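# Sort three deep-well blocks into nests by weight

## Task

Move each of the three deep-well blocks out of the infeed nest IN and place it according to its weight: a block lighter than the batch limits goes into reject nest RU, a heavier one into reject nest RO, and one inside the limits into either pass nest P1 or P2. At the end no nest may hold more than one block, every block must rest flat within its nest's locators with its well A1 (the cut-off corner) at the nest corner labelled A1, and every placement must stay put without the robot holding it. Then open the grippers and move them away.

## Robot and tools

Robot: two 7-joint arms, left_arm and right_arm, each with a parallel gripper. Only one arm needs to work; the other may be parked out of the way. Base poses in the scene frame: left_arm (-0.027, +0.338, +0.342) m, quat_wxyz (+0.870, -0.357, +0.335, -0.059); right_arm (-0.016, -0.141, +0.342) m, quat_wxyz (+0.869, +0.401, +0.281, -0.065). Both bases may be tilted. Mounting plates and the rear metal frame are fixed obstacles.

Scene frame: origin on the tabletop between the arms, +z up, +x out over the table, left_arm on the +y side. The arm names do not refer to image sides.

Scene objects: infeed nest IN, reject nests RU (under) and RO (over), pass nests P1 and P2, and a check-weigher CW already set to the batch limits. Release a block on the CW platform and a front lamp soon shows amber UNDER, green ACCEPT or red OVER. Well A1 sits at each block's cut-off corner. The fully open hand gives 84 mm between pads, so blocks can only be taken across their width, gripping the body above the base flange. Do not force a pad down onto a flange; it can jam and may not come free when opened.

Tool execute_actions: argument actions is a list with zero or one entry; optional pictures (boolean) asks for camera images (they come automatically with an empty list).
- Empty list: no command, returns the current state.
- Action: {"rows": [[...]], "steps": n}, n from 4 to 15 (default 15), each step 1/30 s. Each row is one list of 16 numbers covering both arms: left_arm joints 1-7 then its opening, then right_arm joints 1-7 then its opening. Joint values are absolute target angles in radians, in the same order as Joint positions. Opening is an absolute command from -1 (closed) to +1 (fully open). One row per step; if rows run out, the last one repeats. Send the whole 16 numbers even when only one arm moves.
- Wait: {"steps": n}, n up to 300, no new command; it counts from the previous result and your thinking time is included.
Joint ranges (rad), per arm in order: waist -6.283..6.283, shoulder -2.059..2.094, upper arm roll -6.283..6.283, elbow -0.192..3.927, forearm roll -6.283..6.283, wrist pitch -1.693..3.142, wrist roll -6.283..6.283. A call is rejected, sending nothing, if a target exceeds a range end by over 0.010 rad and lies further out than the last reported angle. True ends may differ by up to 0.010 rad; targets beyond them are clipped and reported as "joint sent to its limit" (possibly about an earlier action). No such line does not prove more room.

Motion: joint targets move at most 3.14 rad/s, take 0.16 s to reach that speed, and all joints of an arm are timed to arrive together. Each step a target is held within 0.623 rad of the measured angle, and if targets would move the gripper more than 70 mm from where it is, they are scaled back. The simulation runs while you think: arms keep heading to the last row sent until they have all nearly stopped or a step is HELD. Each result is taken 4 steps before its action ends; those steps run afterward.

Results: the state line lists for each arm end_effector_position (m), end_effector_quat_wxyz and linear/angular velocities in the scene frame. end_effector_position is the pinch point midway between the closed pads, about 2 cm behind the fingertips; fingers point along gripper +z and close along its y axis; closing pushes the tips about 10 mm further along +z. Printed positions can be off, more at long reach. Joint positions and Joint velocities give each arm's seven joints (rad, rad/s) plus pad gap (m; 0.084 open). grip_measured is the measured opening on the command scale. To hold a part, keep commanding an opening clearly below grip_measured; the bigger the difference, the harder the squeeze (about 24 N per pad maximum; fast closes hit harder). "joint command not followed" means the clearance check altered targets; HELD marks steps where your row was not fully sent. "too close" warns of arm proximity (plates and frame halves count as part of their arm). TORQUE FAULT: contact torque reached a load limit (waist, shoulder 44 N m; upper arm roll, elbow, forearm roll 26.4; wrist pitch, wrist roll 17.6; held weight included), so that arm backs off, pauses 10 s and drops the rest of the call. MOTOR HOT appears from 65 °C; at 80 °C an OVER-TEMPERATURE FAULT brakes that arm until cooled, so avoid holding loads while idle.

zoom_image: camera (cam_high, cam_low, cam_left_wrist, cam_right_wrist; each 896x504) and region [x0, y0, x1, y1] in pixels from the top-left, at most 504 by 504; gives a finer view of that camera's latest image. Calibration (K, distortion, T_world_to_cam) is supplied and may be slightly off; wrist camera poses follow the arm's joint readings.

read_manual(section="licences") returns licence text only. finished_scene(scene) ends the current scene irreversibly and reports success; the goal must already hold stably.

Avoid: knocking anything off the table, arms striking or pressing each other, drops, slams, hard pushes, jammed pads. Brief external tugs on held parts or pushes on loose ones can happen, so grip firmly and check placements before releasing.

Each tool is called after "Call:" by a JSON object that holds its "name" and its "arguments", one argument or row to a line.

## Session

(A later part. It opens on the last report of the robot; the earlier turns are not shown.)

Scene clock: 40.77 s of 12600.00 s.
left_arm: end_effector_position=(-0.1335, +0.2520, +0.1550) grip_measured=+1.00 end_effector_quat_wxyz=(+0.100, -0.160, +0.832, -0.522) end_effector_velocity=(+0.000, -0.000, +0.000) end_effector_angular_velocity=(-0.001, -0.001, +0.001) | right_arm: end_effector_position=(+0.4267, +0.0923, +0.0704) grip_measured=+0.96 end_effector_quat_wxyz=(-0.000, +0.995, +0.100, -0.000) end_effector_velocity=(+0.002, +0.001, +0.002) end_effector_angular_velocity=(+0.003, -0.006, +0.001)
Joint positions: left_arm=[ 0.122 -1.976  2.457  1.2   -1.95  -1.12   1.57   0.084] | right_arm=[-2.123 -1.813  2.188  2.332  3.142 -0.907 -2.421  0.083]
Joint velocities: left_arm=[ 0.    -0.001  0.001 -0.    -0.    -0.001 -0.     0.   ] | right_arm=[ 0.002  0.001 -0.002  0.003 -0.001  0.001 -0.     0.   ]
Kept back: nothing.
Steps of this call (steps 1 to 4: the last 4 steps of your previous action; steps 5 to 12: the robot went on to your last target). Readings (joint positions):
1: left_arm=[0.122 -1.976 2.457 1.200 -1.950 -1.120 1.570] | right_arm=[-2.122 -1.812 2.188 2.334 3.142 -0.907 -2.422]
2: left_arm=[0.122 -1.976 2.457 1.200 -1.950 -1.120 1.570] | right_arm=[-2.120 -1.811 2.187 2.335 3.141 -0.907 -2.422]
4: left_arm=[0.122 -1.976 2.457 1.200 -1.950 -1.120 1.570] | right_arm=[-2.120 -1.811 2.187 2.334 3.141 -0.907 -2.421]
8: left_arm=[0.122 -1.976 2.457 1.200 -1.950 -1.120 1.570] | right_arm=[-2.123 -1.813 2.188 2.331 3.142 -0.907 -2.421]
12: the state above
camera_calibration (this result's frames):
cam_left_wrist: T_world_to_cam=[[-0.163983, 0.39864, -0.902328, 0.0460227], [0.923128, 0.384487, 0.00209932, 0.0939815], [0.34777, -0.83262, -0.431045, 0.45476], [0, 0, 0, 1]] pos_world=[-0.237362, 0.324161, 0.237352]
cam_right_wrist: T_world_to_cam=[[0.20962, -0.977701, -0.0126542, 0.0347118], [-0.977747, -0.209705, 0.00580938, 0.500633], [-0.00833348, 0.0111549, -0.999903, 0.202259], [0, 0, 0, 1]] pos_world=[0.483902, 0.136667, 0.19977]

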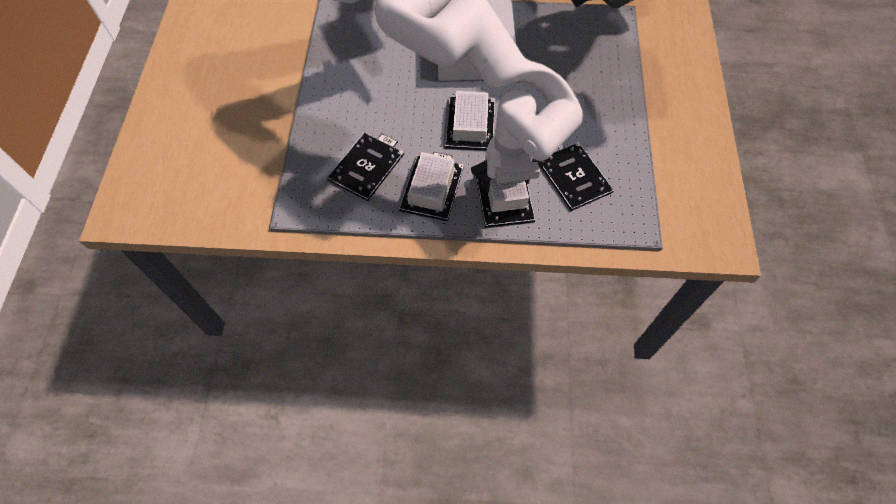

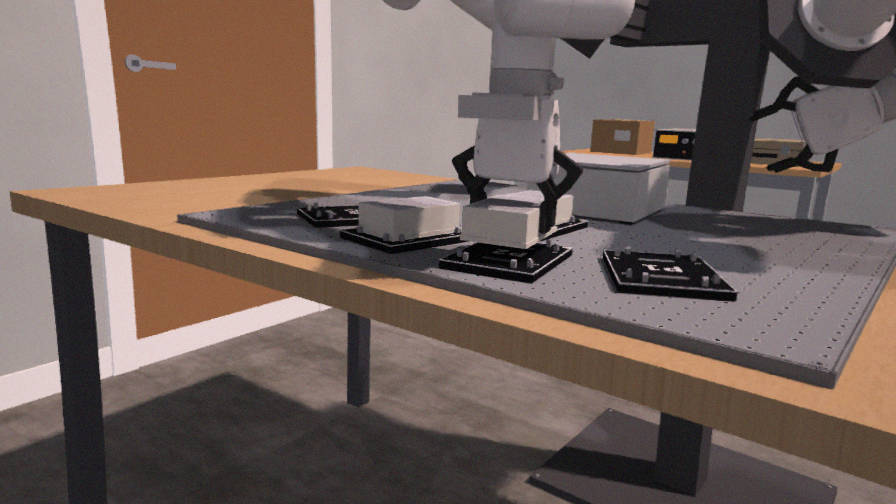

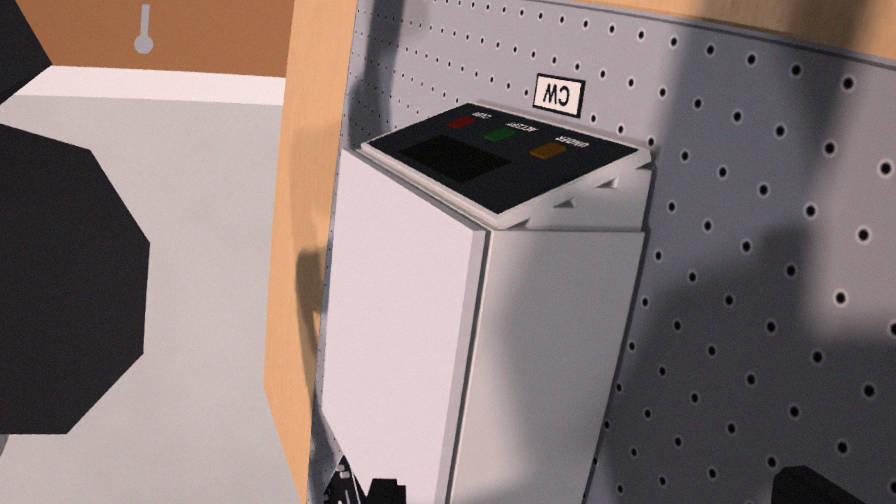

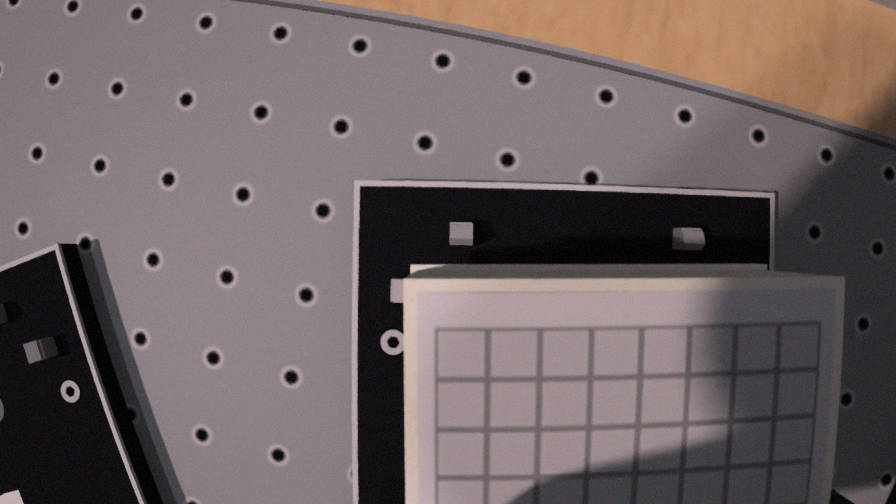

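Call:
{"name": "execute_actions", "arguments": {
  "actions": [
    {"rows":[[0.1224,-1.976,2.457,1.2,-1.95,-1.12,1.57,1,-2.130,-1.822,2.180,2.357,3.1416,-0.918,-2.399,0.2]],"steps":12}
  ],
  "pictures": true
}}

Scene clock: 41.67 s of 12600.00 s.
left_arm: end_effector_position=(-0.1335, +0.2520, +0.1550) grip_measured=+1.00 end_effector_quat_wxyz=(+0.100, -0.160, +0.832, -0.522) end_effector_velocity=(-0.001, +0.001, -0.001) end_effector_angular_velocity=(+0.003, +0.002, -0.001) | right_arm: end_effector_position=(+0.4296, +0.0939, +0.0718) grip_measured=+0.96 end_effector_quat_wxyz=(+0.000, +0.996, +0.090, +0.003) end_effector_velocity=(-0.002, -0.002, -0.002) end_effector_angular_velocity=(-0.005, +0.005, -0.006)
Joint positions: left_arm=[ 0.122 -1.976  2.457  1.2   -1.95  -1.12   1.57   0.084] | right_arm=[-2.13  -1.822  2.18   2.357  3.142 -0.918 -2.399  0.083]
Joint velocities: left_arm=[ 0.     0.001 -0.003  0.002 -0.     0.     0.    -0.   ] | right_arm=[-0.004 -0.002 -0.001  0.     0.001 -0.003  0.005  0.   ]
Steps of this call (steps 1 to 15: the robot went on to your last target; steps 16 to 19: nothing new was sent; steps 20 to 27: the first 8 steps of this action). Readings (joint positions):
20: left_arm=[0.122 -1.976 2.457 1.200 -1.950 -1.120 1.570] | right_arm=[-2.124 -1.814 2.187 2.333 3.142 -0.907 -2.420]
21: left_arm=[0.122 -1.976 2.457 1.200 -1.950 -1.120 1.570] | right_arm=[-2.125 -1.816 2.185 2.339 3.142 -0.911 -2.414]
23: left_arm=[0.122 -1.976 2.457 1.200 -1.950 -1.120 1.570] | right_arm=[-2.129 -1.821 2.181 2.352 3.142 -0.916 -2.403]
27: the state above
camera_calibration (this result's frames):
cam_left_wrist: T_world_to_cam=[[-0.163983, 0.39864, -0.902328, 0.0460228], [0.923128, 0.384487, 0.00209923, 0.0939815], [0.34777, -0.83262, -0.431045, 0.45476], [0, 0, 0, 1]] pos_world=[-0.237362, 0.324161, 0.237352]
cam_right_wrist: T_world_to_cam=[[0.190128, -0.981704, -0.0104514, 0.0442533], [-0.981759, -0.190125, -0.00125587, 0.504222], [-0.00075419, 0.0104996, -0.999945, 0.200457], [0, 0, 0, 1]] pos_world=[0.486762, 0.137204, 0.201542]

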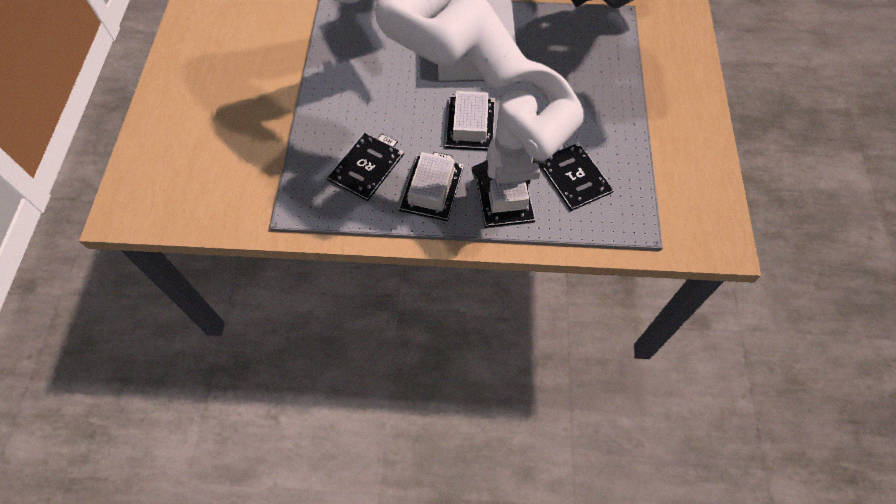

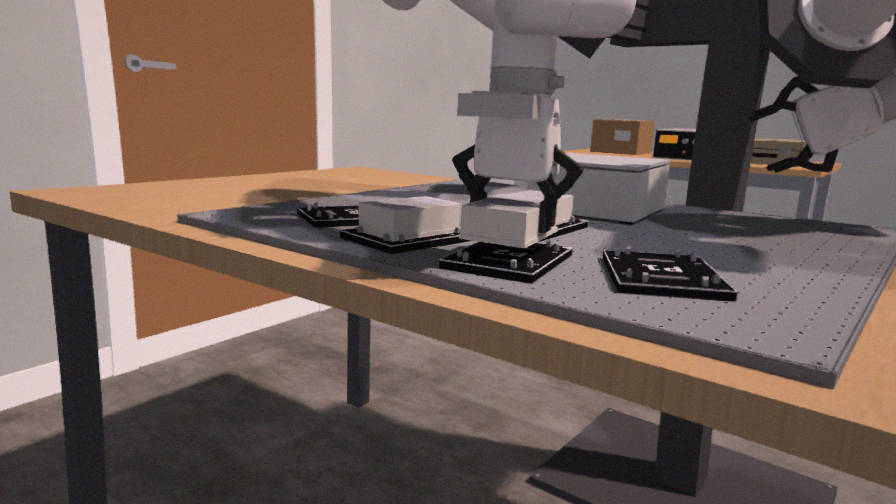

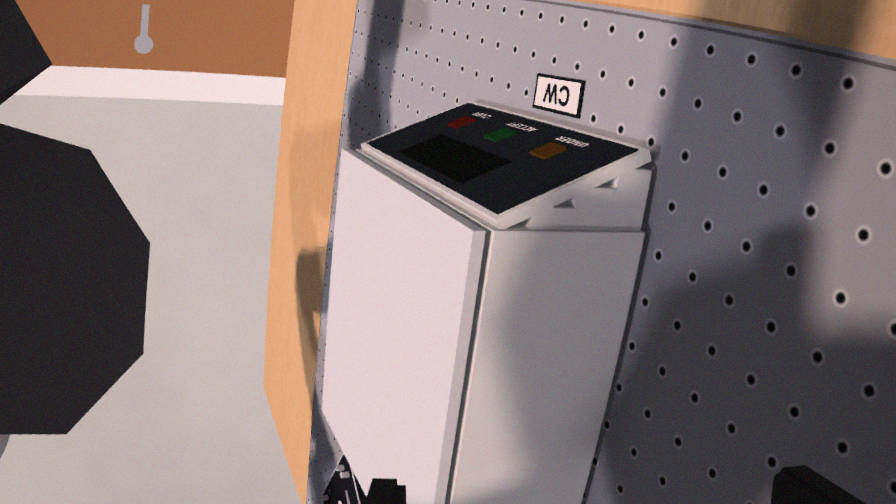

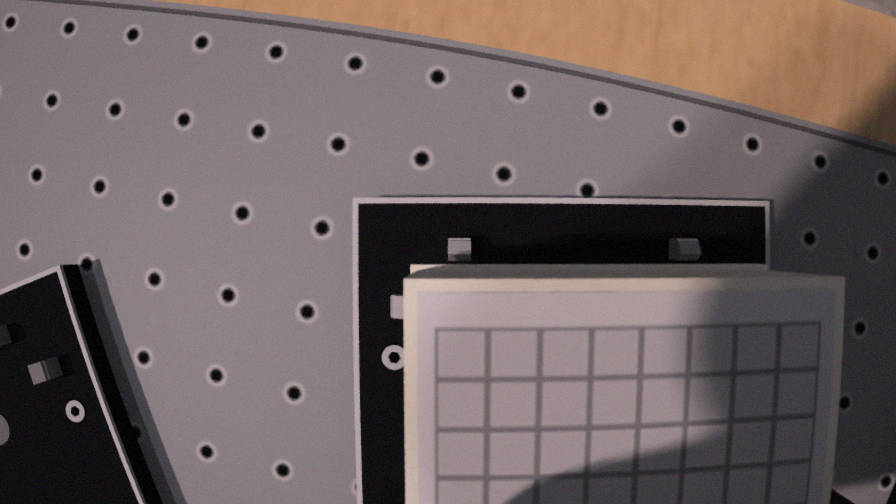

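Call:
{"name": "execute_actions", "arguments": {
  "actions": [
    {"rows":[[0.1224,-1.976,2.457,1.2,-1.95,-1.12,1.57,1,-2.2001,-1.8627,2.1672,2.4559,3.1416,-0.942,-2.4,0.2]],"steps":15}
  ],
  "pictures": true
}}

Scene clock: 42.53 s of 12600.00 s.
left_arm: end_effector_position=(-0.1335, +0.2520, +0.1550) grip_measured=+1.00 end_effector_quat_wxyz=(+0.100, -0.160, +0.832, -0.522) end_effector_velocity=(-0.000, -0.001, +0.000) end_effector_angular_velocity=(-0.002, +0.000, +0.000) | right_arm: end_effector_position=(+0.4289, +0.0937, +0.0548) grip_measured=+0.96 end_effector_quat_wxyz=(+0.000, +0.996, +0.088, -0.001) end_effector_velocity=(-0.000, -0.000, +0.000) end_effector_angular_velocity=(-0.002, +0.000, -0.000)
Joint positions: left_arm=[ 0.122 -1.976  2.457  1.2   -1.95  -1.12   1.57   0.084] | right_arm=[-2.2   -1.863  2.167  2.455  3.142 -0.942 -2.4    0.083]
Joint velocities: left_arm=[-0.     0.     0.001  0.     0.    -0.     0.    -0.   ] | right_arm=[ 0.001 -0.    -0.    -0.002 -0.001 -0.001  0.001  0.   ]
Steps of this call (steps 1 to 4: the last 4 steps of your previous action; steps 5 to 15: the robot went on to your last target; steps 16 to 26: the first 11 steps of this action). Readings (joint positions):
16: left_arm=[0.122 -1.976 2.457 1.200 -1.950 -1.120 1.570] | right_arm=[-2.131 -1.822 2.180 2.358 3.142 -0.918 -2.399]
17: left_arm=[0.122 -1.976 2.457 1.200 -1.950 -1.120 1.570] | right_arm=[-2.136 -1.826 2.179 2.369 3.142 -0.921 -2.399]
19: left_arm=[0.122 -1.976 2.457 1.200 -1.950 -1.120 1.570] | right_arm=[-2.172 -1.846 2.172 2.423 3.142 -0.933 -2.400]
23: left_arm=[0.122 -1.976 2.457 1.200 -1.950 -1.120 1.570] | right_arm=[-2.200 -1.863 2.167 2.455 3.141 -0.941 -2.400]
26: the state above
camera_calibration (this result's frames):
cam_left_wrist: T_world_to_cam=[[-0.163983, 0.39864, -0.902328, 0.0460228], [0.923128, 0.384487, 0.00209913, 0.0939816], [0.34777, -0.83262, -0.431045, 0.45476], [0, 0, 0, 1]] pos_world=[-0.237362, 0.324161, 0.237352]
cam_right_wrist: T_world_to_cam=[[0.186656, -0.982354, -0.0118511, 0.0457163], [-0.982382, -0.186748, 0.00715251, 0.502933], [-0.00923945, 0.0103072, -0.999904, 0.187139], [0, 0, 0, 1]] pos_world=[0.487268, 0.136902, 0.184066]

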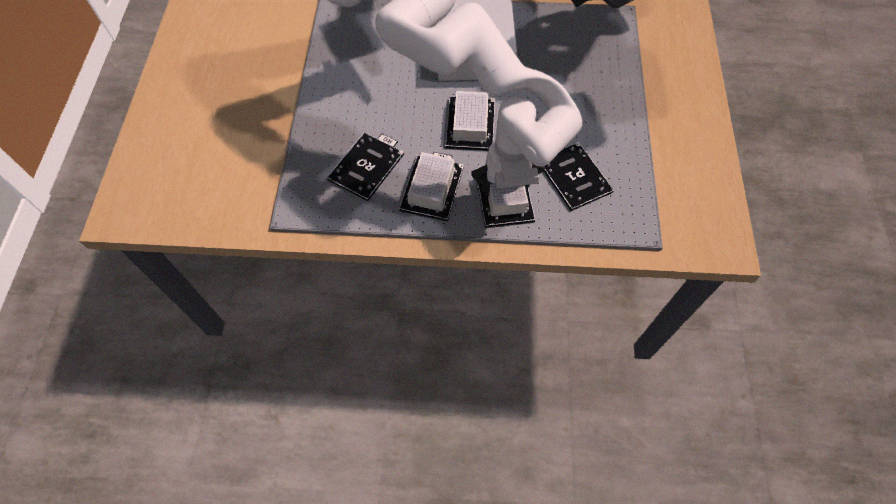

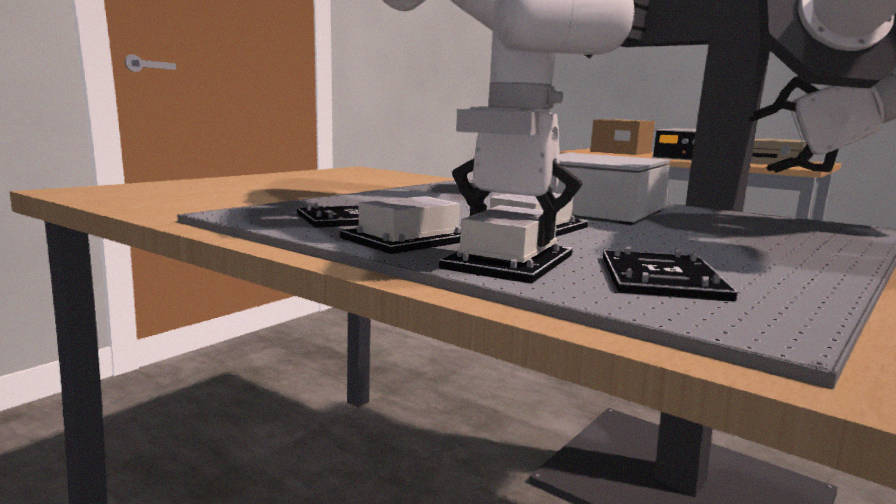

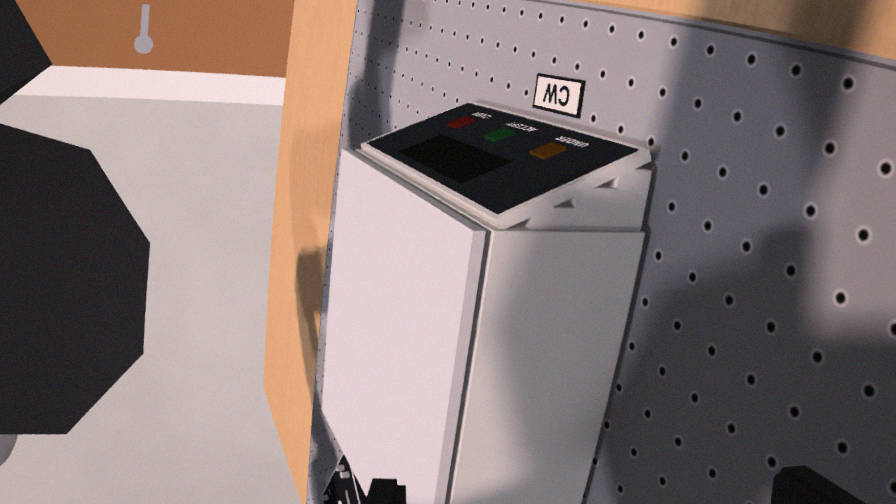

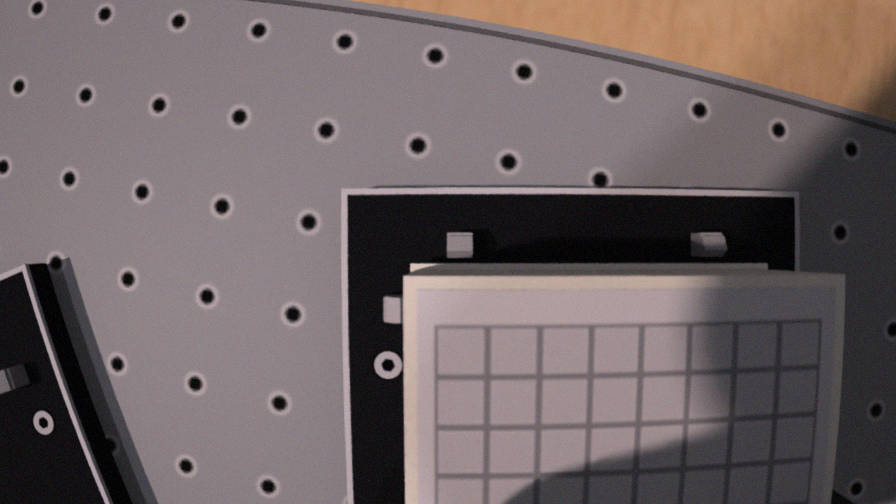

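Matches.

Call:
{"name": "execute_actions", "arguments": {
  "actions": [
    {"rows":[[0.1224,-1.976,2.457,1.2,-1.95,-1.12,1.57,1,-2.221,-1.8764,2.161,2.487,3.1416,-0.9495,-2.397,0.2]],"steps":10}
  ]
}}

Call:
{"name": "execute_actions", "arguments": {
  "actions": [
    {"rows":[[0.1224,-1.976,2.457,1.2,-1.95,-1.12,1.57,1,-2.2431,-1.8901,2.1542,2.5209,3.1416,-0.9578,-2.397,0.2]],"steps":12}
  ]
}}

Call:
{"name": "execute_actions", "arguments": {
  "actions": [
    {"rows":[[0.1224,-1.976,2.457,1.2,-1.95,-1.12,1.57,1,-2.2431,-1.8901,2.1542,2.5209,3.1416,-0.9578,-2.397,1]],"steps":12}
  ]
}}

Call:
{"name": "execute_actions", "arguments": {
  "actions": [
    {"rows":[[0.1224,-1.976,2.457,1.2,-1.95,-1.12,1.57,1,-2.2001,-1.8627,2.1672,2.4559,3.1416,-0.942,-2.4,1]],"steps":8}
  ]
}}

Call:
{"name": "execute_actions", "arguments": {
  "actions": [
    {"rows":[[0.1224,-1.976,2.457,1.2,-1.95,-1.12,1.57,1,-2.135,-1.822,2.180,2.365,3.1416,-0.925,-2.399,1]],"steps":10}
  ],
  "pictures": true
}}

Scene clock: 42.97 s of 12600.00 s.
left_arm: end_effector_position=(-0.1335, +0.2520, +0.1550) grip_measured=+1.00 end_effector_quat_wxyz=(+0.100, -0.160, +0.832, -0.522) end_effector_velocity=(-0.000, -0.000, +0.000) end_effector_angular_velocity=(-0.001, +0.000, -0.000) | right_arm: end_effector_position=(+0.4296, +0.0940, +0.0504) grip_measured=+0.96 end_effector_quat_wxyz=(-0.000, +0.996, +0.087, +0.000) end_effector_velocity=(+0.001, +0.000, +0.000) end_effector_angular_velocity=(-0.002, -0.000, -0.002)
Joint positions: left_arm=[ 0.122 -1.976  2.457  1.2   -1.95  -1.12   1.57   0.084] | right_arm=[-2.22  -1.876  2.161  2.486  3.141 -0.948 -2.398  0.083]
Joint velocities: left_arm=[ 0.     0.001  0.001 -0.001 -0.     0.001  0.    -0.   ] | right_arm=[-0.015 -0.009 -0.006  0.032  0.001 -0.017  0.001 -0.   ]
Steps of this call (steps 1 to 4: the last 4 steps of your previous action; steps 5 to 7: the robot went on to your last target; steps 8 to 13: the first 6 steps of this action). Readings (joint positions):
8: left_arm=[0.122 -1.976 2.457 1.200 -1.950 -1.120 1.570] | right_arm=[-2.201 -1.863 2.167 2.457 3.142 -0.942 -2.400]
9: left_arm=[0.122 -1.976 2.457 1.200 -1.950 -1.120 1.570] | right_arm=[-2.205 -1.866 2.165 2.465 3.142 -0.945 -2.399]
11: left_arm=[0.122 -1.976 2.457 1.200 -1.950 -1.120 1.570] | right_arm=[-2.217 -1.873 2.162 2.481 3.141 -0.948 -2.398]
13: the state above

Scene clock: 43.37 s of 12600.00 s.
left_arm: end_effector_position=(-0.1335, +0.2520, +0.1550) grip_measured=+1.00 end_effector_quat_wxyz=(+0.100, -0.160, +0.832, -0.522) end_effector_velocity=(+0.000, +0.000, -0.000) end_effector_angular_velocity=(+0.000, -0.001, +0.000) | right_arm: end_effector_position=(+0.4296, +0.0940, +0.0466) grip_measured=+0.96 end_effector_quat_wxyz=(+0.000, +0.996, +0.087, -0.000) end_effector_velocity=(-0.000, +0.001, -0.000) end_effector_angular_velocity=(+0.002, +0.000, -0.000)
Joint positions: left_arm=[ 0.122 -1.976  2.457  1.2   -1.95  -1.12   1.57   0.084] | right_arm=[-2.242 -1.889  2.154  2.521  3.142 -0.96  -2.397  0.083]
Joint velocities: left_arm=[-0.    -0.001 -0.    -0.001 -0.     0.    -0.     0.   ] | right_arm=[-0.002 -0.002  0.     0.004  0.001  0.     0.     0.   ]
Steps of this call (steps 1 to 4: the last 4 steps of your previous action; steps 5 to 12: the first 8 steps of this action). Readings (joint positions):
5: left_arm=[0.122 -1.976 2.457 1.200 -1.950 -1.120 1.570] | right_arm=[-2.221 -1.877 2.161 2.488 3.141 -0.949 -2.397]
6: left_arm=[0.122 -1.976 2.457 1.200 -1.950 -1.120 1.570] | right_arm=[-2.226 -1.879 2.159 2.497 3.141 -0.952 -2.397]
8: left_arm=[0.122 -1.976 2.457 1.200 -1.950 -1.120 1.570] | right_arm=[-2.238 -1.887 2.155 2.514 3.141 -0.957 -2.397]
12: the state above

Scene clock: 43.77 s of 12600.00 s.
left_arm: end_effector_position=(-0.1335, +0.2520, +0.1550) grip_measured=+1.00 end_effector_quat_wxyz=(+0.100, -0.160, +0.832, -0.522) end_effector_velocity=(-0.000, +0.001, -0.000) end_effector_angular_velocity=(+0.002, +0.001, -0.001) | right_arm: end_effector_position=(+0.4281, +0.0937, +0.0439) grip_measured=+1.00 end_effector_quat_wxyz=(-0.000, +0.996, +0.086, -0.001) end_effector_velocity=(+0.003, +0.002, +0.005) end_effector_angular_velocity=(+0.002, -0.006, +0.004)
Joint positions: left_arm=[ 0.122 -1.976  2.457  1.2   -1.95  -1.12   1.57   0.084] | right_arm=[-2.245 -1.892  2.155  2.52   3.142 -0.956 -2.396  0.084]
Joint velocities: left_arm=[ 0.     0.001 -0.001 -0.    -0.     0.001 -0.    -0.   ] | right_arm=[ 0.005  0.002 -0.001  0.006 -0.001 -0.006 -0.002  0.   ]
Steps of this call (steps 1 to 4: the last 4 steps of your previous action; steps 5 to 12: the first 8 steps of this action). Readings (joint positions):
5: left_arm=[0.122 -1.976 2.457 1.200 -1.950 -1.120 1.570] | right_arm=[-2.242 -1.889 2.154 2.521 3.142 -0.960 -2.397]
6: left_arm=[0.122 -1.976 2.457 1.200 -1.950 -1.120 1.570] | right_arm=[-2.242 -1.889 2.154 2.521 3.142 -0.959 -2.397]
8: left_arm=[0.122 -1.976 2.457 1.200 -1.950 -1.120 1.570] | right_arm=[-2.243 -1.890 2.154 2.521 3.142 -0.958 -2.397]
12: the state above

Scene clock: 44.03 s of 12600.00 s.
left_arm: end_effector_position=(-0.1335, +0.2520, +0.1550) grip_measured=+1.00 end_effector_quat_wxyz=(+0.100, -0.160, +0.832, -0.522) end_effector_velocity=(+0.001, -0.000, +0.000) end_effector_angular_velocity=(-0.001, -0.002, +0.001) | right_arm: end_effector_position=(+0.4281, +0.0933, +0.0511) grip_measured=+1.00 end_effector_quat_wxyz=(+0.001, +0.996, +0.088, -0.002) end_effector_velocity=(+0.020, +0.019, +0.097) end_effector_angular_velocity=(+0.038, -0.049, +0.023)
Joint positions: left_arm=[ 0.122 -1.976  2.457  1.2   -1.95  -1.12   1.57   0.084] | right_arm=[-2.213 -1.871  2.164  2.472  3.142 -0.946 -2.399  0.084]
Joint velocities: left_arm=[-0.    -0.001  0.    -0.001 -0.    -0.001 -0.    -0.   ] | right_arm=[ 0.315  0.196  0.079 -0.373 -0.002  0.074 -0.017 -0.   ]
Steps of this call (steps 1 to 4: the last 4 steps of your previous action; steps 5 to 8: the first 4 steps of this action). Readings (joint positions):
5: left_arm=[0.122 -1.976 2.457 1.200 -1.950 -1.120 1.570] | right_arm=[-2.243 -1.890 2.155 2.520 3.142 -0.957 -2.397]
6: left_arm=[0.122 -1.976 2.457 1.200 -1.950 -1.120 1.570] | right_arm=[-2.237 -1.886 2.157 2.509 3.142 -0.954 -2.397]
8: the state above

Scene clock: 44.37 s of 12600.00 s.
left_arm: end_effector_position=(-0.1335, +0.2520, +0.1550) grip_measured=+1.00 end_effector_quat_wxyz=(+0.100, -0.160, +0.832, -0.522) end_effector_velocity=(+0.000, +0.000, -0.000) end_effector_angular_velocity=(+0.001, -0.000, +0.000) | right_arm: end_effector_position=(+0.4310, +0.0945, +0.0726) grip_measured=+1.00 end_effector_quat_wxyz=(-0.000, +0.996, +0.088, +0.003) end_effector_velocity=(+0.049, +0.027, +0.086) end_effector_angular_velocity=(+0.076, -0.114, -0.006)
Joint positions: left_arm=[ 0.122 -1.976  2.457  1.2   -1.95  -1.12   1.57   0.084] | right_arm=[-2.137 -1.824  2.179  2.373  3.142 -0.927 -2.399  0.084]
Joint velocities: left_arm=[ 0.    -0.001 -0.001  0.     0.    -0.     0.     0.   ] | right_arm=[ 0.17   0.121  0.003 -0.094 -0.008  0.02   0.001  0.   ]
Steps of this call (steps 1 to 4: the last 4 steps of your previous action; steps 5 to 10: the first 6 steps of this action). Readings (joint positions):
5: left_arm=[0.122 -1.976 2.457 1.200 -1.950 -1.120 1.570] | right_arm=[-2.199 -1.862 2.167 2.456 3.142 -0.942 -2.400]
6: left_arm=[0.122 -1.976 2.457 1.200 -1.950 -1.120 1.570] | right_arm=[-2.193 -1.858 2.169 2.444 3.142 -0.939 -2.400]
8: left_arm=[0.122 -1.976 2.457 1.200 -1.950 -1.120 1.570] | right_arm=[-2.160 -1.838 2.177 2.393 3.142 -0.930 -2.399]
10: the state above
camera_calibration (this result's frames):
cam_left_wrist: T_world_to_cam=[[-0.163983, 0.39864, -0.902328, 0.0460228], [0.923128, 0.384487, 0.0020995, 0.0939815], [0.34777, -0.83262, -0.431045, 0.45476], [0, 0, 0, 1]] pos_world=[-0.237362, 0.324161, 0.237352]
cam_right_wrist: T_world_to_cam=[[0.187523, -0.982189, -0.0117989, 0.0458767], [-0.982259, -0.18753, -0.000479396, 0.50556], [-0.0017418, 0.0116795, -0.99993, 0.201644], [0, 0, 0, 1]] pos_world=[0.488339, 0.137512, 0.202414]

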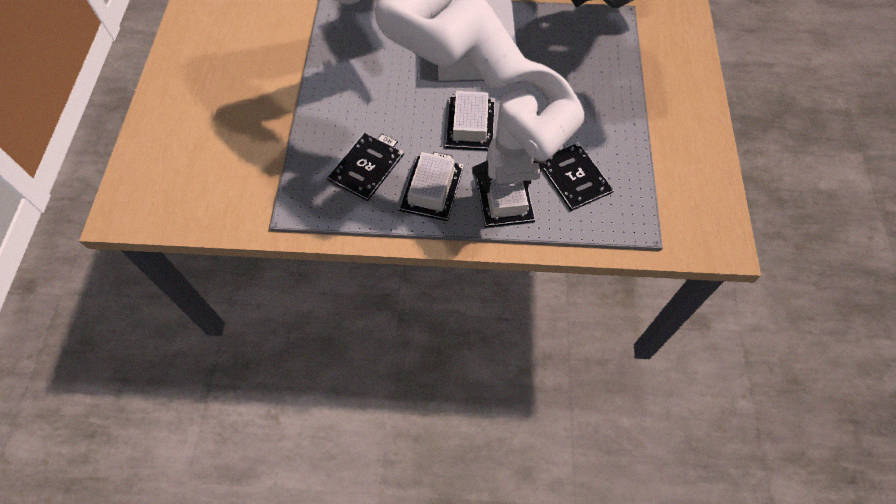

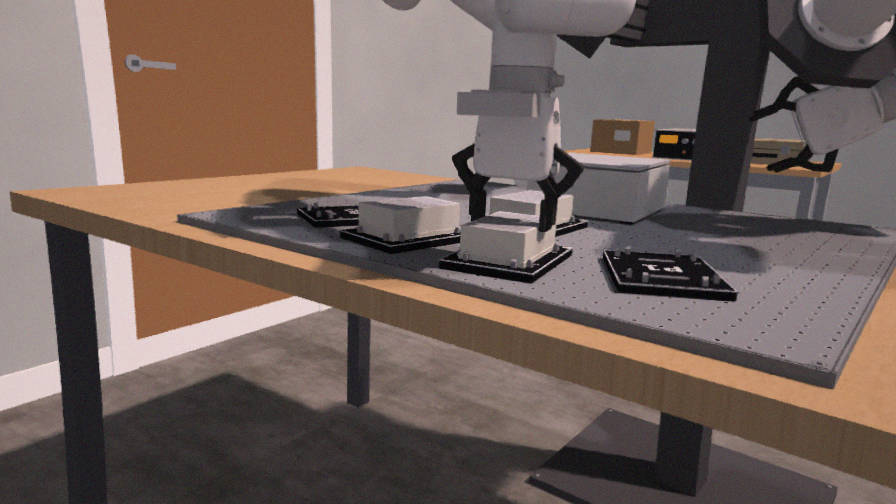

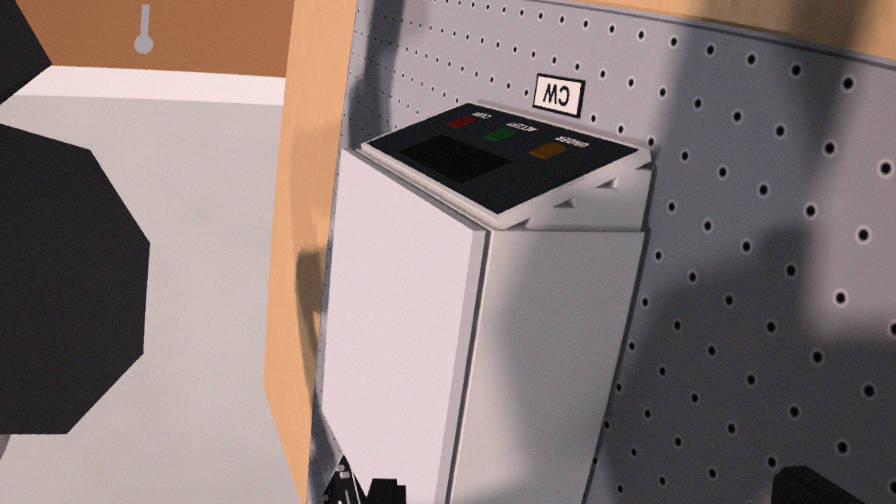

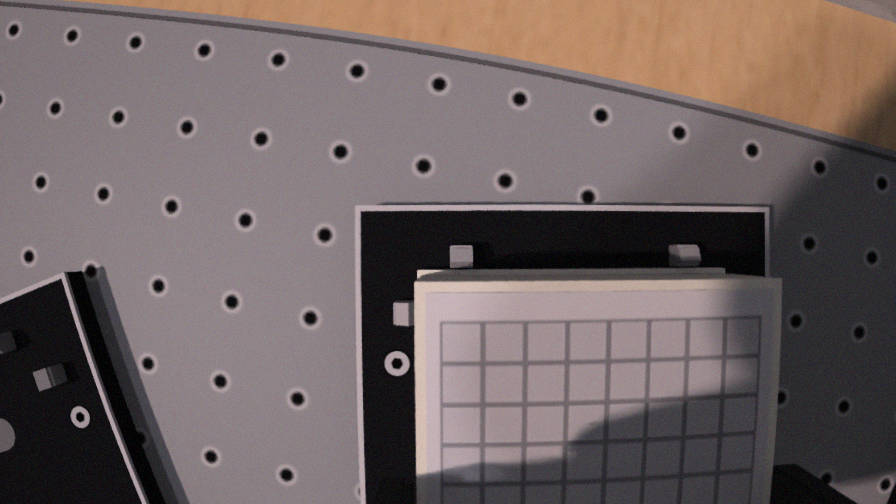

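Seated.

Call:
{"name": "execute_actions", "arguments": {
  "actions": [
    {"rows":[[0.1224,-1.976,2.457,1.2,-1.95,-1.12,1.57,1,-2.06,-1.77,2.197,2.27,3.1416,-0.925,-2.4,1]],"steps":8}
  ]
}}

Call:
{"name": "execute_actions", "arguments": {
  "actions": [
    {"rows":[[0.1224,-1.976,2.457,1.2,-1.95,-1.12,1.57,1,-1.8,-1.6,2.25,1.98,3.1416,-0.93,-2.4,1]],"steps":10}
  ]
}}

Call:
{"name": "execute_actions", "arguments": {
  "actions": [
    {"rows":[[0.1224,-1.976,2.457,1.2,-1.95,-1.12,1.57,1,-1.34,-1.45,2.43,1.09,3.1416,-0.47,-1.8717,1]],"steps":15}
  ]
}}

Call:
{"name": "execute_actions", "arguments": {
  "actions": [
    {"steps":8}
  ]
}}

Call:
{"name": "execute_actions", "arguments": {
  "actions": [
    {"rows":[[0.1224,-1.976,2.457,1.2,-1.95,-1.12,1.57,1,-1.4441,-1.5927,2.4396,1.1248,3.1416,-0.3461,-1.8717,1]],"steps":12}
  ]
}}

Call:
{"name": "execute_actions", "arguments": {
  "actions": [
    {"rows":[[0.1224,-1.976,2.457,1.2,-1.95,-1.12,1.57,1,-1.4803,-1.6367,2.4376,1.1494,3.1416,-0.3144,-1.8717,1]],"steps":15}
  ],
  "pictures": true
}}

Scene clock: 44.87 s of 12600.00 s.
left_arm: end_effector_position=(-0.1335, +0.2520, +0.1550) grip_measured=+1.00 end_effector_quat_wxyz=(+0.100, -0.160, +0.832, -0.522) end_effector_velocity=(+0.000, -0.000, -0.001) end_effector_angular_velocity=(+0.001, +0.001, +0.001) | right_arm: end_effector_position=(+0.4272, +0.0901, +0.0852) grip_measured=+1.00 end_effector_quat_wxyz=(+0.005, +0.996, +0.089, -0.002) end_effector_velocity=(+0.017, +0.004, +0.235) end_effector_angular_velocity=(+0.009, -0.035, +0.006)
Joint positions: left_arm=[ 0.122 -1.976  2.457  1.2   -1.95  -1.12   1.57   0.084] | right_arm=[-2.09  -1.791  2.191  2.3    3.142 -0.925 -2.4    0.084]
Joint velocities: left_arm=[-0.    -0.     0.001  0.    -0.     0.002 -0.     0.   ] | right_arm=[ 0.613  0.429  0.113 -0.681 -0.003 -0.027 -0.009 -0.001]
Steps of this call (steps 1 to 4: the last 4 steps of your previous action; steps 5 to 11: the robot went on to your last target; steps 12 to 15: the first 4 steps of this action). Readings (joint positions):
12: left_arm=[0.122 -1.976 2.457 1.200 -1.950 -1.120 1.570] | right_arm=[-2.135 -1.822 2.181 2.364 3.142 -0.925 -2.399]
13: left_arm=[0.122 -1.976 2.457 1.200 -1.950 -1.120 1.570] | right_arm=[-2.128 -1.817 2.182 2.353 3.142 -0.924 -2.399]
15: the state above

Scene clock: 45.20 s of 12600.00 s.
left_arm: end_effector_position=(-0.1335, +0.2520, +0.1550) grip_measured=+1.00 end_effector_quat_wxyz=(+0.100, -0.160, +0.832, -0.522) end_effector_velocity=(+0.000, +0.000, -0.000) end_effector_angular_velocity=(+0.001, -0.000, -0.000) | right_arm: end_effector_position=(+0.4170, +0.0911, +0.1542) grip_measured=+1.00 end_effector_quat_wxyz=(+0.001, +0.995, +0.095, -0.002) end_effector_velocity=(-0.051, +0.111, +0.600) end_effector_angular_velocity=(+0.380, -0.203, +0.164)
Joint positions: left_arm=[ 0.122 -1.976  2.457  1.2   -1.95  -1.12   1.57   0.084] | right_arm=[-1.9   -1.665  2.23   2.083  3.141 -0.928 -2.4    0.084]
Joint velocities: left_arm=[-0.     0.    -0.001 -0.001  0.     0.    -0.     0.   ] | right_arm=[ 1.403  0.923  0.254 -1.202  0.001 -0.041 -0.001  0.   ]
Steps of this call (steps 1 to 4: the last 4 steps of your previous action; steps 5 to 10: the first 6 steps of this action). Readings (joint positions):
5: left_arm=[0.122 -1.976 2.457 1.200 -1.950 -1.120 1.570] | right_arm=[-2.057 -1.767 2.196 2.272 3.141 -0.925 -2.400]
6: left_arm=[0.122 -1.976 2.457 1.200 -1.950 -1.120 1.570] | right_arm=[-2.052 -1.764 2.198 2.258 3.141 -0.925 -2.400]
8: left_arm=[0.122 -1.976 2.457 1.200 -1.950 -1.120 1.570] | right_arm=[-1.996 -1.728 2.211 2.179 3.141 -0.925 -2.400]
10: the state above

Scene clock: 45.70 s of 12600.00 s.
left_arm: end_effector_position=(-0.1335, +0.2520, +0.1550) grip_measured=+1.00 end_effector_quat_wxyz=(+0.100, -0.160, +0.832, -0.522) end_effector_velocity=(+0.000, -0.000, +0.000) end_effector_angular_velocity=(-0.000, +0.000, +0.000) | right_arm: end_effector_position=(+0.2898, +0.0858, +0.1938) grip_measured=+1.00 end_effector_quat_wxyz=(-0.042, +0.999, +0.020, +0.007) end_effector_velocity=(-0.365, -0.335, -0.143) end_effector_angular_velocity=(-0.377, +0.188, -0.381)
Joint positions: left_arm=[ 0.122 -1.976  2.457  1.2   -1.95  -1.12   1.57   0.084] | right_arm=[-1.492 -1.502  2.373  1.45   3.142 -0.623 -2.048  0.084]
Joint velocities: left_arm=[ 0.    -0.     0.001  0.     0.     0.001 -0.    -0.   ] | right_arm=[ 0.681  0.22   0.239 -1.767 -0.006  0.725  0.836 -0.   ]
Steps of this call (steps 1 to 4: the last 4 steps of your previous action; steps 5 to 15: the first 11 steps of this action). Readings (joint positions):
5: left_arm=[0.122 -1.976 2.457 1.200 -1.950 -1.120 1.570] | right_arm=[-1.794 -1.597 2.251 1.988 3.142 -0.930 -2.399]
6: left_arm=[0.122 -1.976 2.457 1.200 -1.950 -1.120 1.570] | right_arm=[-1.791 -1.596 2.252 1.972 3.141 -0.920 -2.389]
8: left_arm=[0.122 -1.976 2.457 1.200 -1.950 -1.120 1.570] | right_arm=[-1.744 -1.579 2.269 1.891 3.141 -0.861 -2.323]
12: left_arm=[0.122 -1.976 2.457 1.200 -1.950 -1.120 1.570] | right_arm=[-1.569 -1.525 2.343 1.634 3.142 -0.701 -2.138]
15: the state above

Scene clock: 45.97 s of 12600.00 s.
left_arm: end_effector_position=(-0.1335, +0.2520, +0.1550) grip_measured=+1.00 end_effector_quat_wxyz=(+0.100, -0.160, +0.832, -0.522) end_effector_velocity=(+0.000, +0.000, -0.001) end_effector_angular_velocity=(+0.002, -0.000, -0.000) | right_arm: end_effector_position=(+0.2175, +0.0105, +0.1734) grip_measured=+1.00 end_effector_quat_wxyz=(-0.007, +1.000, -0.014, -0.002) end_effector_velocity=(-0.022, -0.038, -0.007) end_effector_angular_velocity=(-0.002, -0.021, -0.072)
Joint positions: left_arm=[ 0.122 -1.976  2.457  1.2   -1.95  -1.12   1.57   0.084] | right_arm=[-1.344 -1.453  2.431  1.095  3.142 -0.476 -1.877  0.084]
Joint velocities: left_arm=[-0.    -0.001 -0.001  0.     0.     0.    -0.    -0.   ] | right_arm=[ 0.084  0.035  0.014 -0.185 -0.005  0.11   0.118  0.   ]
Kept back: nothing.
Steps of this call (steps 1 to 4: the last 4 steps of your previous action; steps 5 to 8: the robot went on to your last target). Readings (joint positions):
1: left_arm=[0.122 -1.976 2.457 1.200 -1.950 -1.120 1.570] | right_arm=[-1.470 -1.494 2.381 1.392 3.142 -0.599 -2.021]
2: left_arm=[0.122 -1.976 2.457 1.200 -1.950 -1.120 1.570] | right_arm=[-1.446 -1.486 2.390 1.335 3.142 -0.575 -1.993]
4: left_arm=[0.122 -1.976 2.457 1.200 -1.950 -1.120 1.570] | right_arm=[-1.398 -1.470 2.408 1.224 3.142 -0.528 -1.938]
8: the state above

Scene clock: 46.23 s of 12600.00 s.
left_arm: end_effector_position=(-0.1335, +0.2520, +0.1550) grip_measured=+1.00 end_effector_quat_wxyz=(+0.100, -0.160, +0.832, -0.522) end_effector_velocity=(+0.001, -0.000, -0.000) end_effector_angular_velocity=(+0.001, -0.001, +0.000) | right_arm: end_effector_position=(+0.2101, -0.0051, +0.1026) grip_measured=+1.00 end_effector_quat_wxyz=(+0.008, +1.000, -0.010, -0.003) end_effector_velocity=(+0.009, +0.035, -0.004) end_effector_angular_velocity=(+0.088, -0.032, +0.011)
Joint positions: left_arm=[ 0.122 -1.976  2.457  1.2   -1.95  -1.12   1.57   0.084] | right_arm=[-1.449 -1.598  2.44   1.118  3.142 -0.349 -1.872  0.084]
Joint velocities: left_arm=[-0.    -0.001  0.    -0.001  0.     0.001 -0.    -0.   ] | right_arm=[-0.001 -0.016  0.006  0.047 -0.001  0.06   0.     0.   ]
Steps of this call (steps 1 to 8: the first 8 steps of this action). Readings (joint positions):
1: left_arm=[0.122 -1.976 2.457 1.200 -1.950 -1.120 1.570] | right_arm=[-1.343 -1.452 2.430 1.093 3.142 -0.472 -1.874]
2: left_arm=[0.122 -1.976 2.457 1.200 -1.950 -1.120 1.570] | right_arm=[-1.348 -1.459 2.429 1.097 3.142 -0.462 -1.873]
4: left_arm=[0.122 -1.976 2.457 1.200 -1.950 -1.120 1.570] | right_arm=[-1.391 -1.517 2.432 1.120 3.141 -0.405 -1.872]
8: the state above

Scene clock: 46.73 s of 12600.00 s.
left_arm: end_effector_position=(-0.1335, +0.2520, +0.1550) grip_measured=+1.00 end_effector_quat_wxyz=(+0.100, -0.160, +0.832, -0.522) end_effector_velocity=(+0.000, -0.000, -0.001) end_effector_angular_velocity=(+0.001, +0.000, +0.001) | right_arm: end_effector_position=(+0.2129, +0.0017, +0.0860) grip_measured=+1.00 end_effector_quat_wxyz=(-0.000, +1.000, -0.010, +0.001) end_effector_velocity=(+0.003, +0.004, +0.002) end_effector_angular_velocity=(+0.009, -0.005, -0.001)
Joint positions: left_arm=[ 0.122 -1.976  2.457  1.2   -1.95  -1.12   1.57   0.084] | right_arm=[-1.48  -1.636  2.437  1.15   3.142 -0.315 -1.872  0.084]
Joint velocities: left_arm=[ 0.    -0.001  0.     0.001  0.     0.001 -0.     0.   ] | right_arm=[ 0.003  0.004 -0.002  0.003 -0.001  0.001  0.    -0.   ]
Steps of this call (steps 1 to 4: the last 4 steps of your previous action; steps 5 to 15: the first 11 steps of this action). Readings (joint positions):
5: left_arm=[0.122 -1.976 2.457 1.200 -1.950 -1.120 1.570] | right_arm=[-1.444 -1.592 2.439 1.128 3.142 -0.346 -1.872]
6: left_arm=[0.122 -1.976 2.457 1.200 -1.950 -1.120 1.570] | right_arm=[-1.449 -1.599 2.438 1.133 3.142 -0.339 -1.872]
8: left_arm=[0.122 -1.976 2.457 1.200 -1.950 -1.120 1.570] | right_arm=[-1.471 -1.625 2.438 1.146 3.142 -0.321 -1.872]
12: left_arm=[0.122 -1.976 2.457 1.200 -1.950 -1.120 1.570] | right_arm=[-1.481 -1.637 2.438 1.148 3.142 -0.315 -1.872]
15: the state above
camera_calibration (this result's frames):
cam_left_wrist: T_world_to_cam=[[-0.163983, 0.39864, -0.902328, 0.0460228], [0.923128, 0.384487, 0.00209955, 0.0939814], [0.34777, -0.83262, -0.431045, 0.45476], [0, 0, 0, 1]] pos_world=[-0.237362, 0.324161, 0.237352]
cam_right_wrist: T_world_to_cam=[[-0.00798492, -0.999884, -0.0130084, 0.0375313], [-0.999959, 0.00792897, 0.00434682, 0.276975], [-0.00424317, 0.0130426, -0.999906, 0.216268], [0, 0, 0, 1]] pos_world=[0.278181, 0.0325101, 0.215532]

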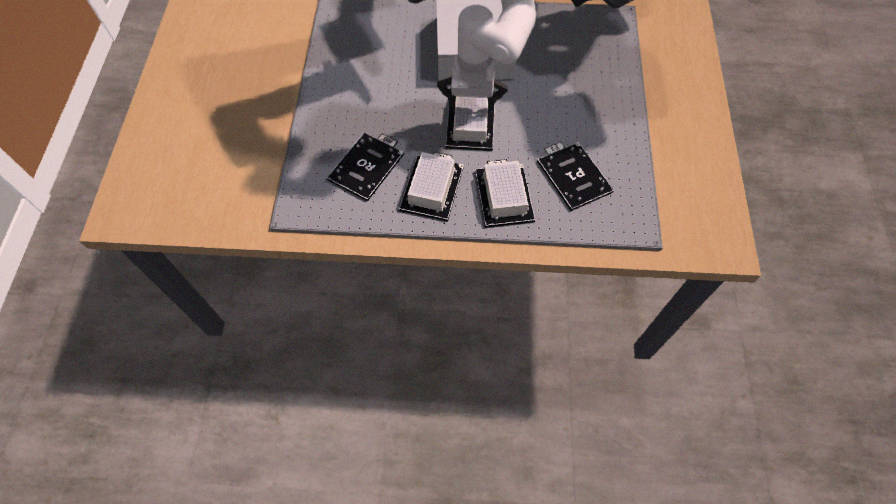

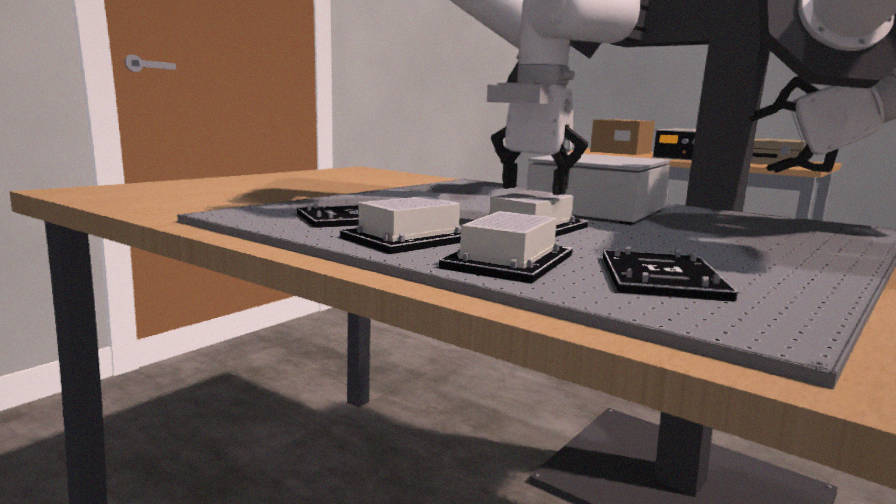

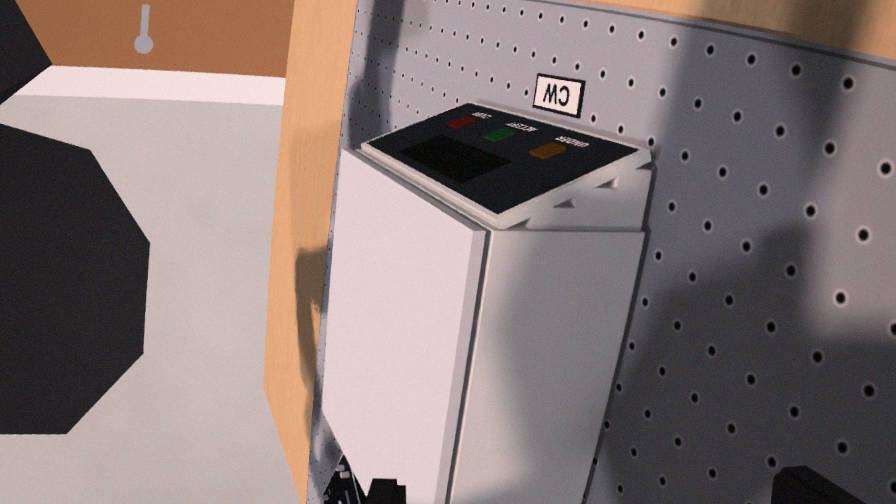

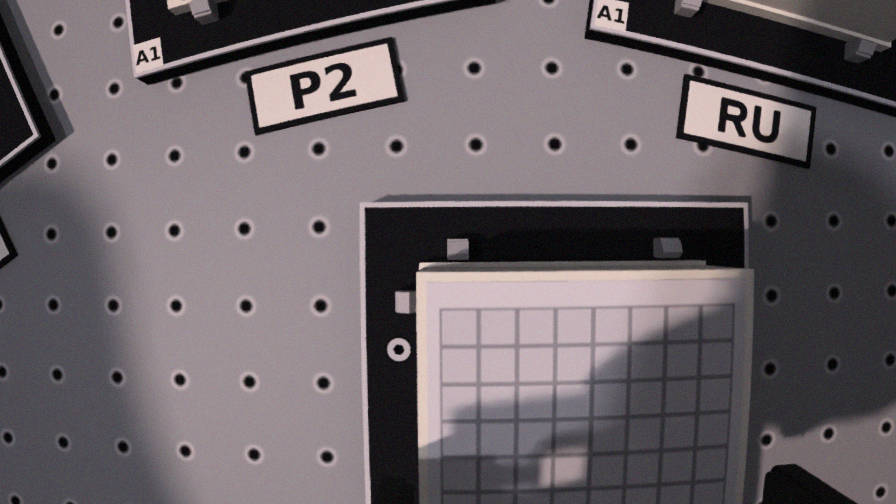

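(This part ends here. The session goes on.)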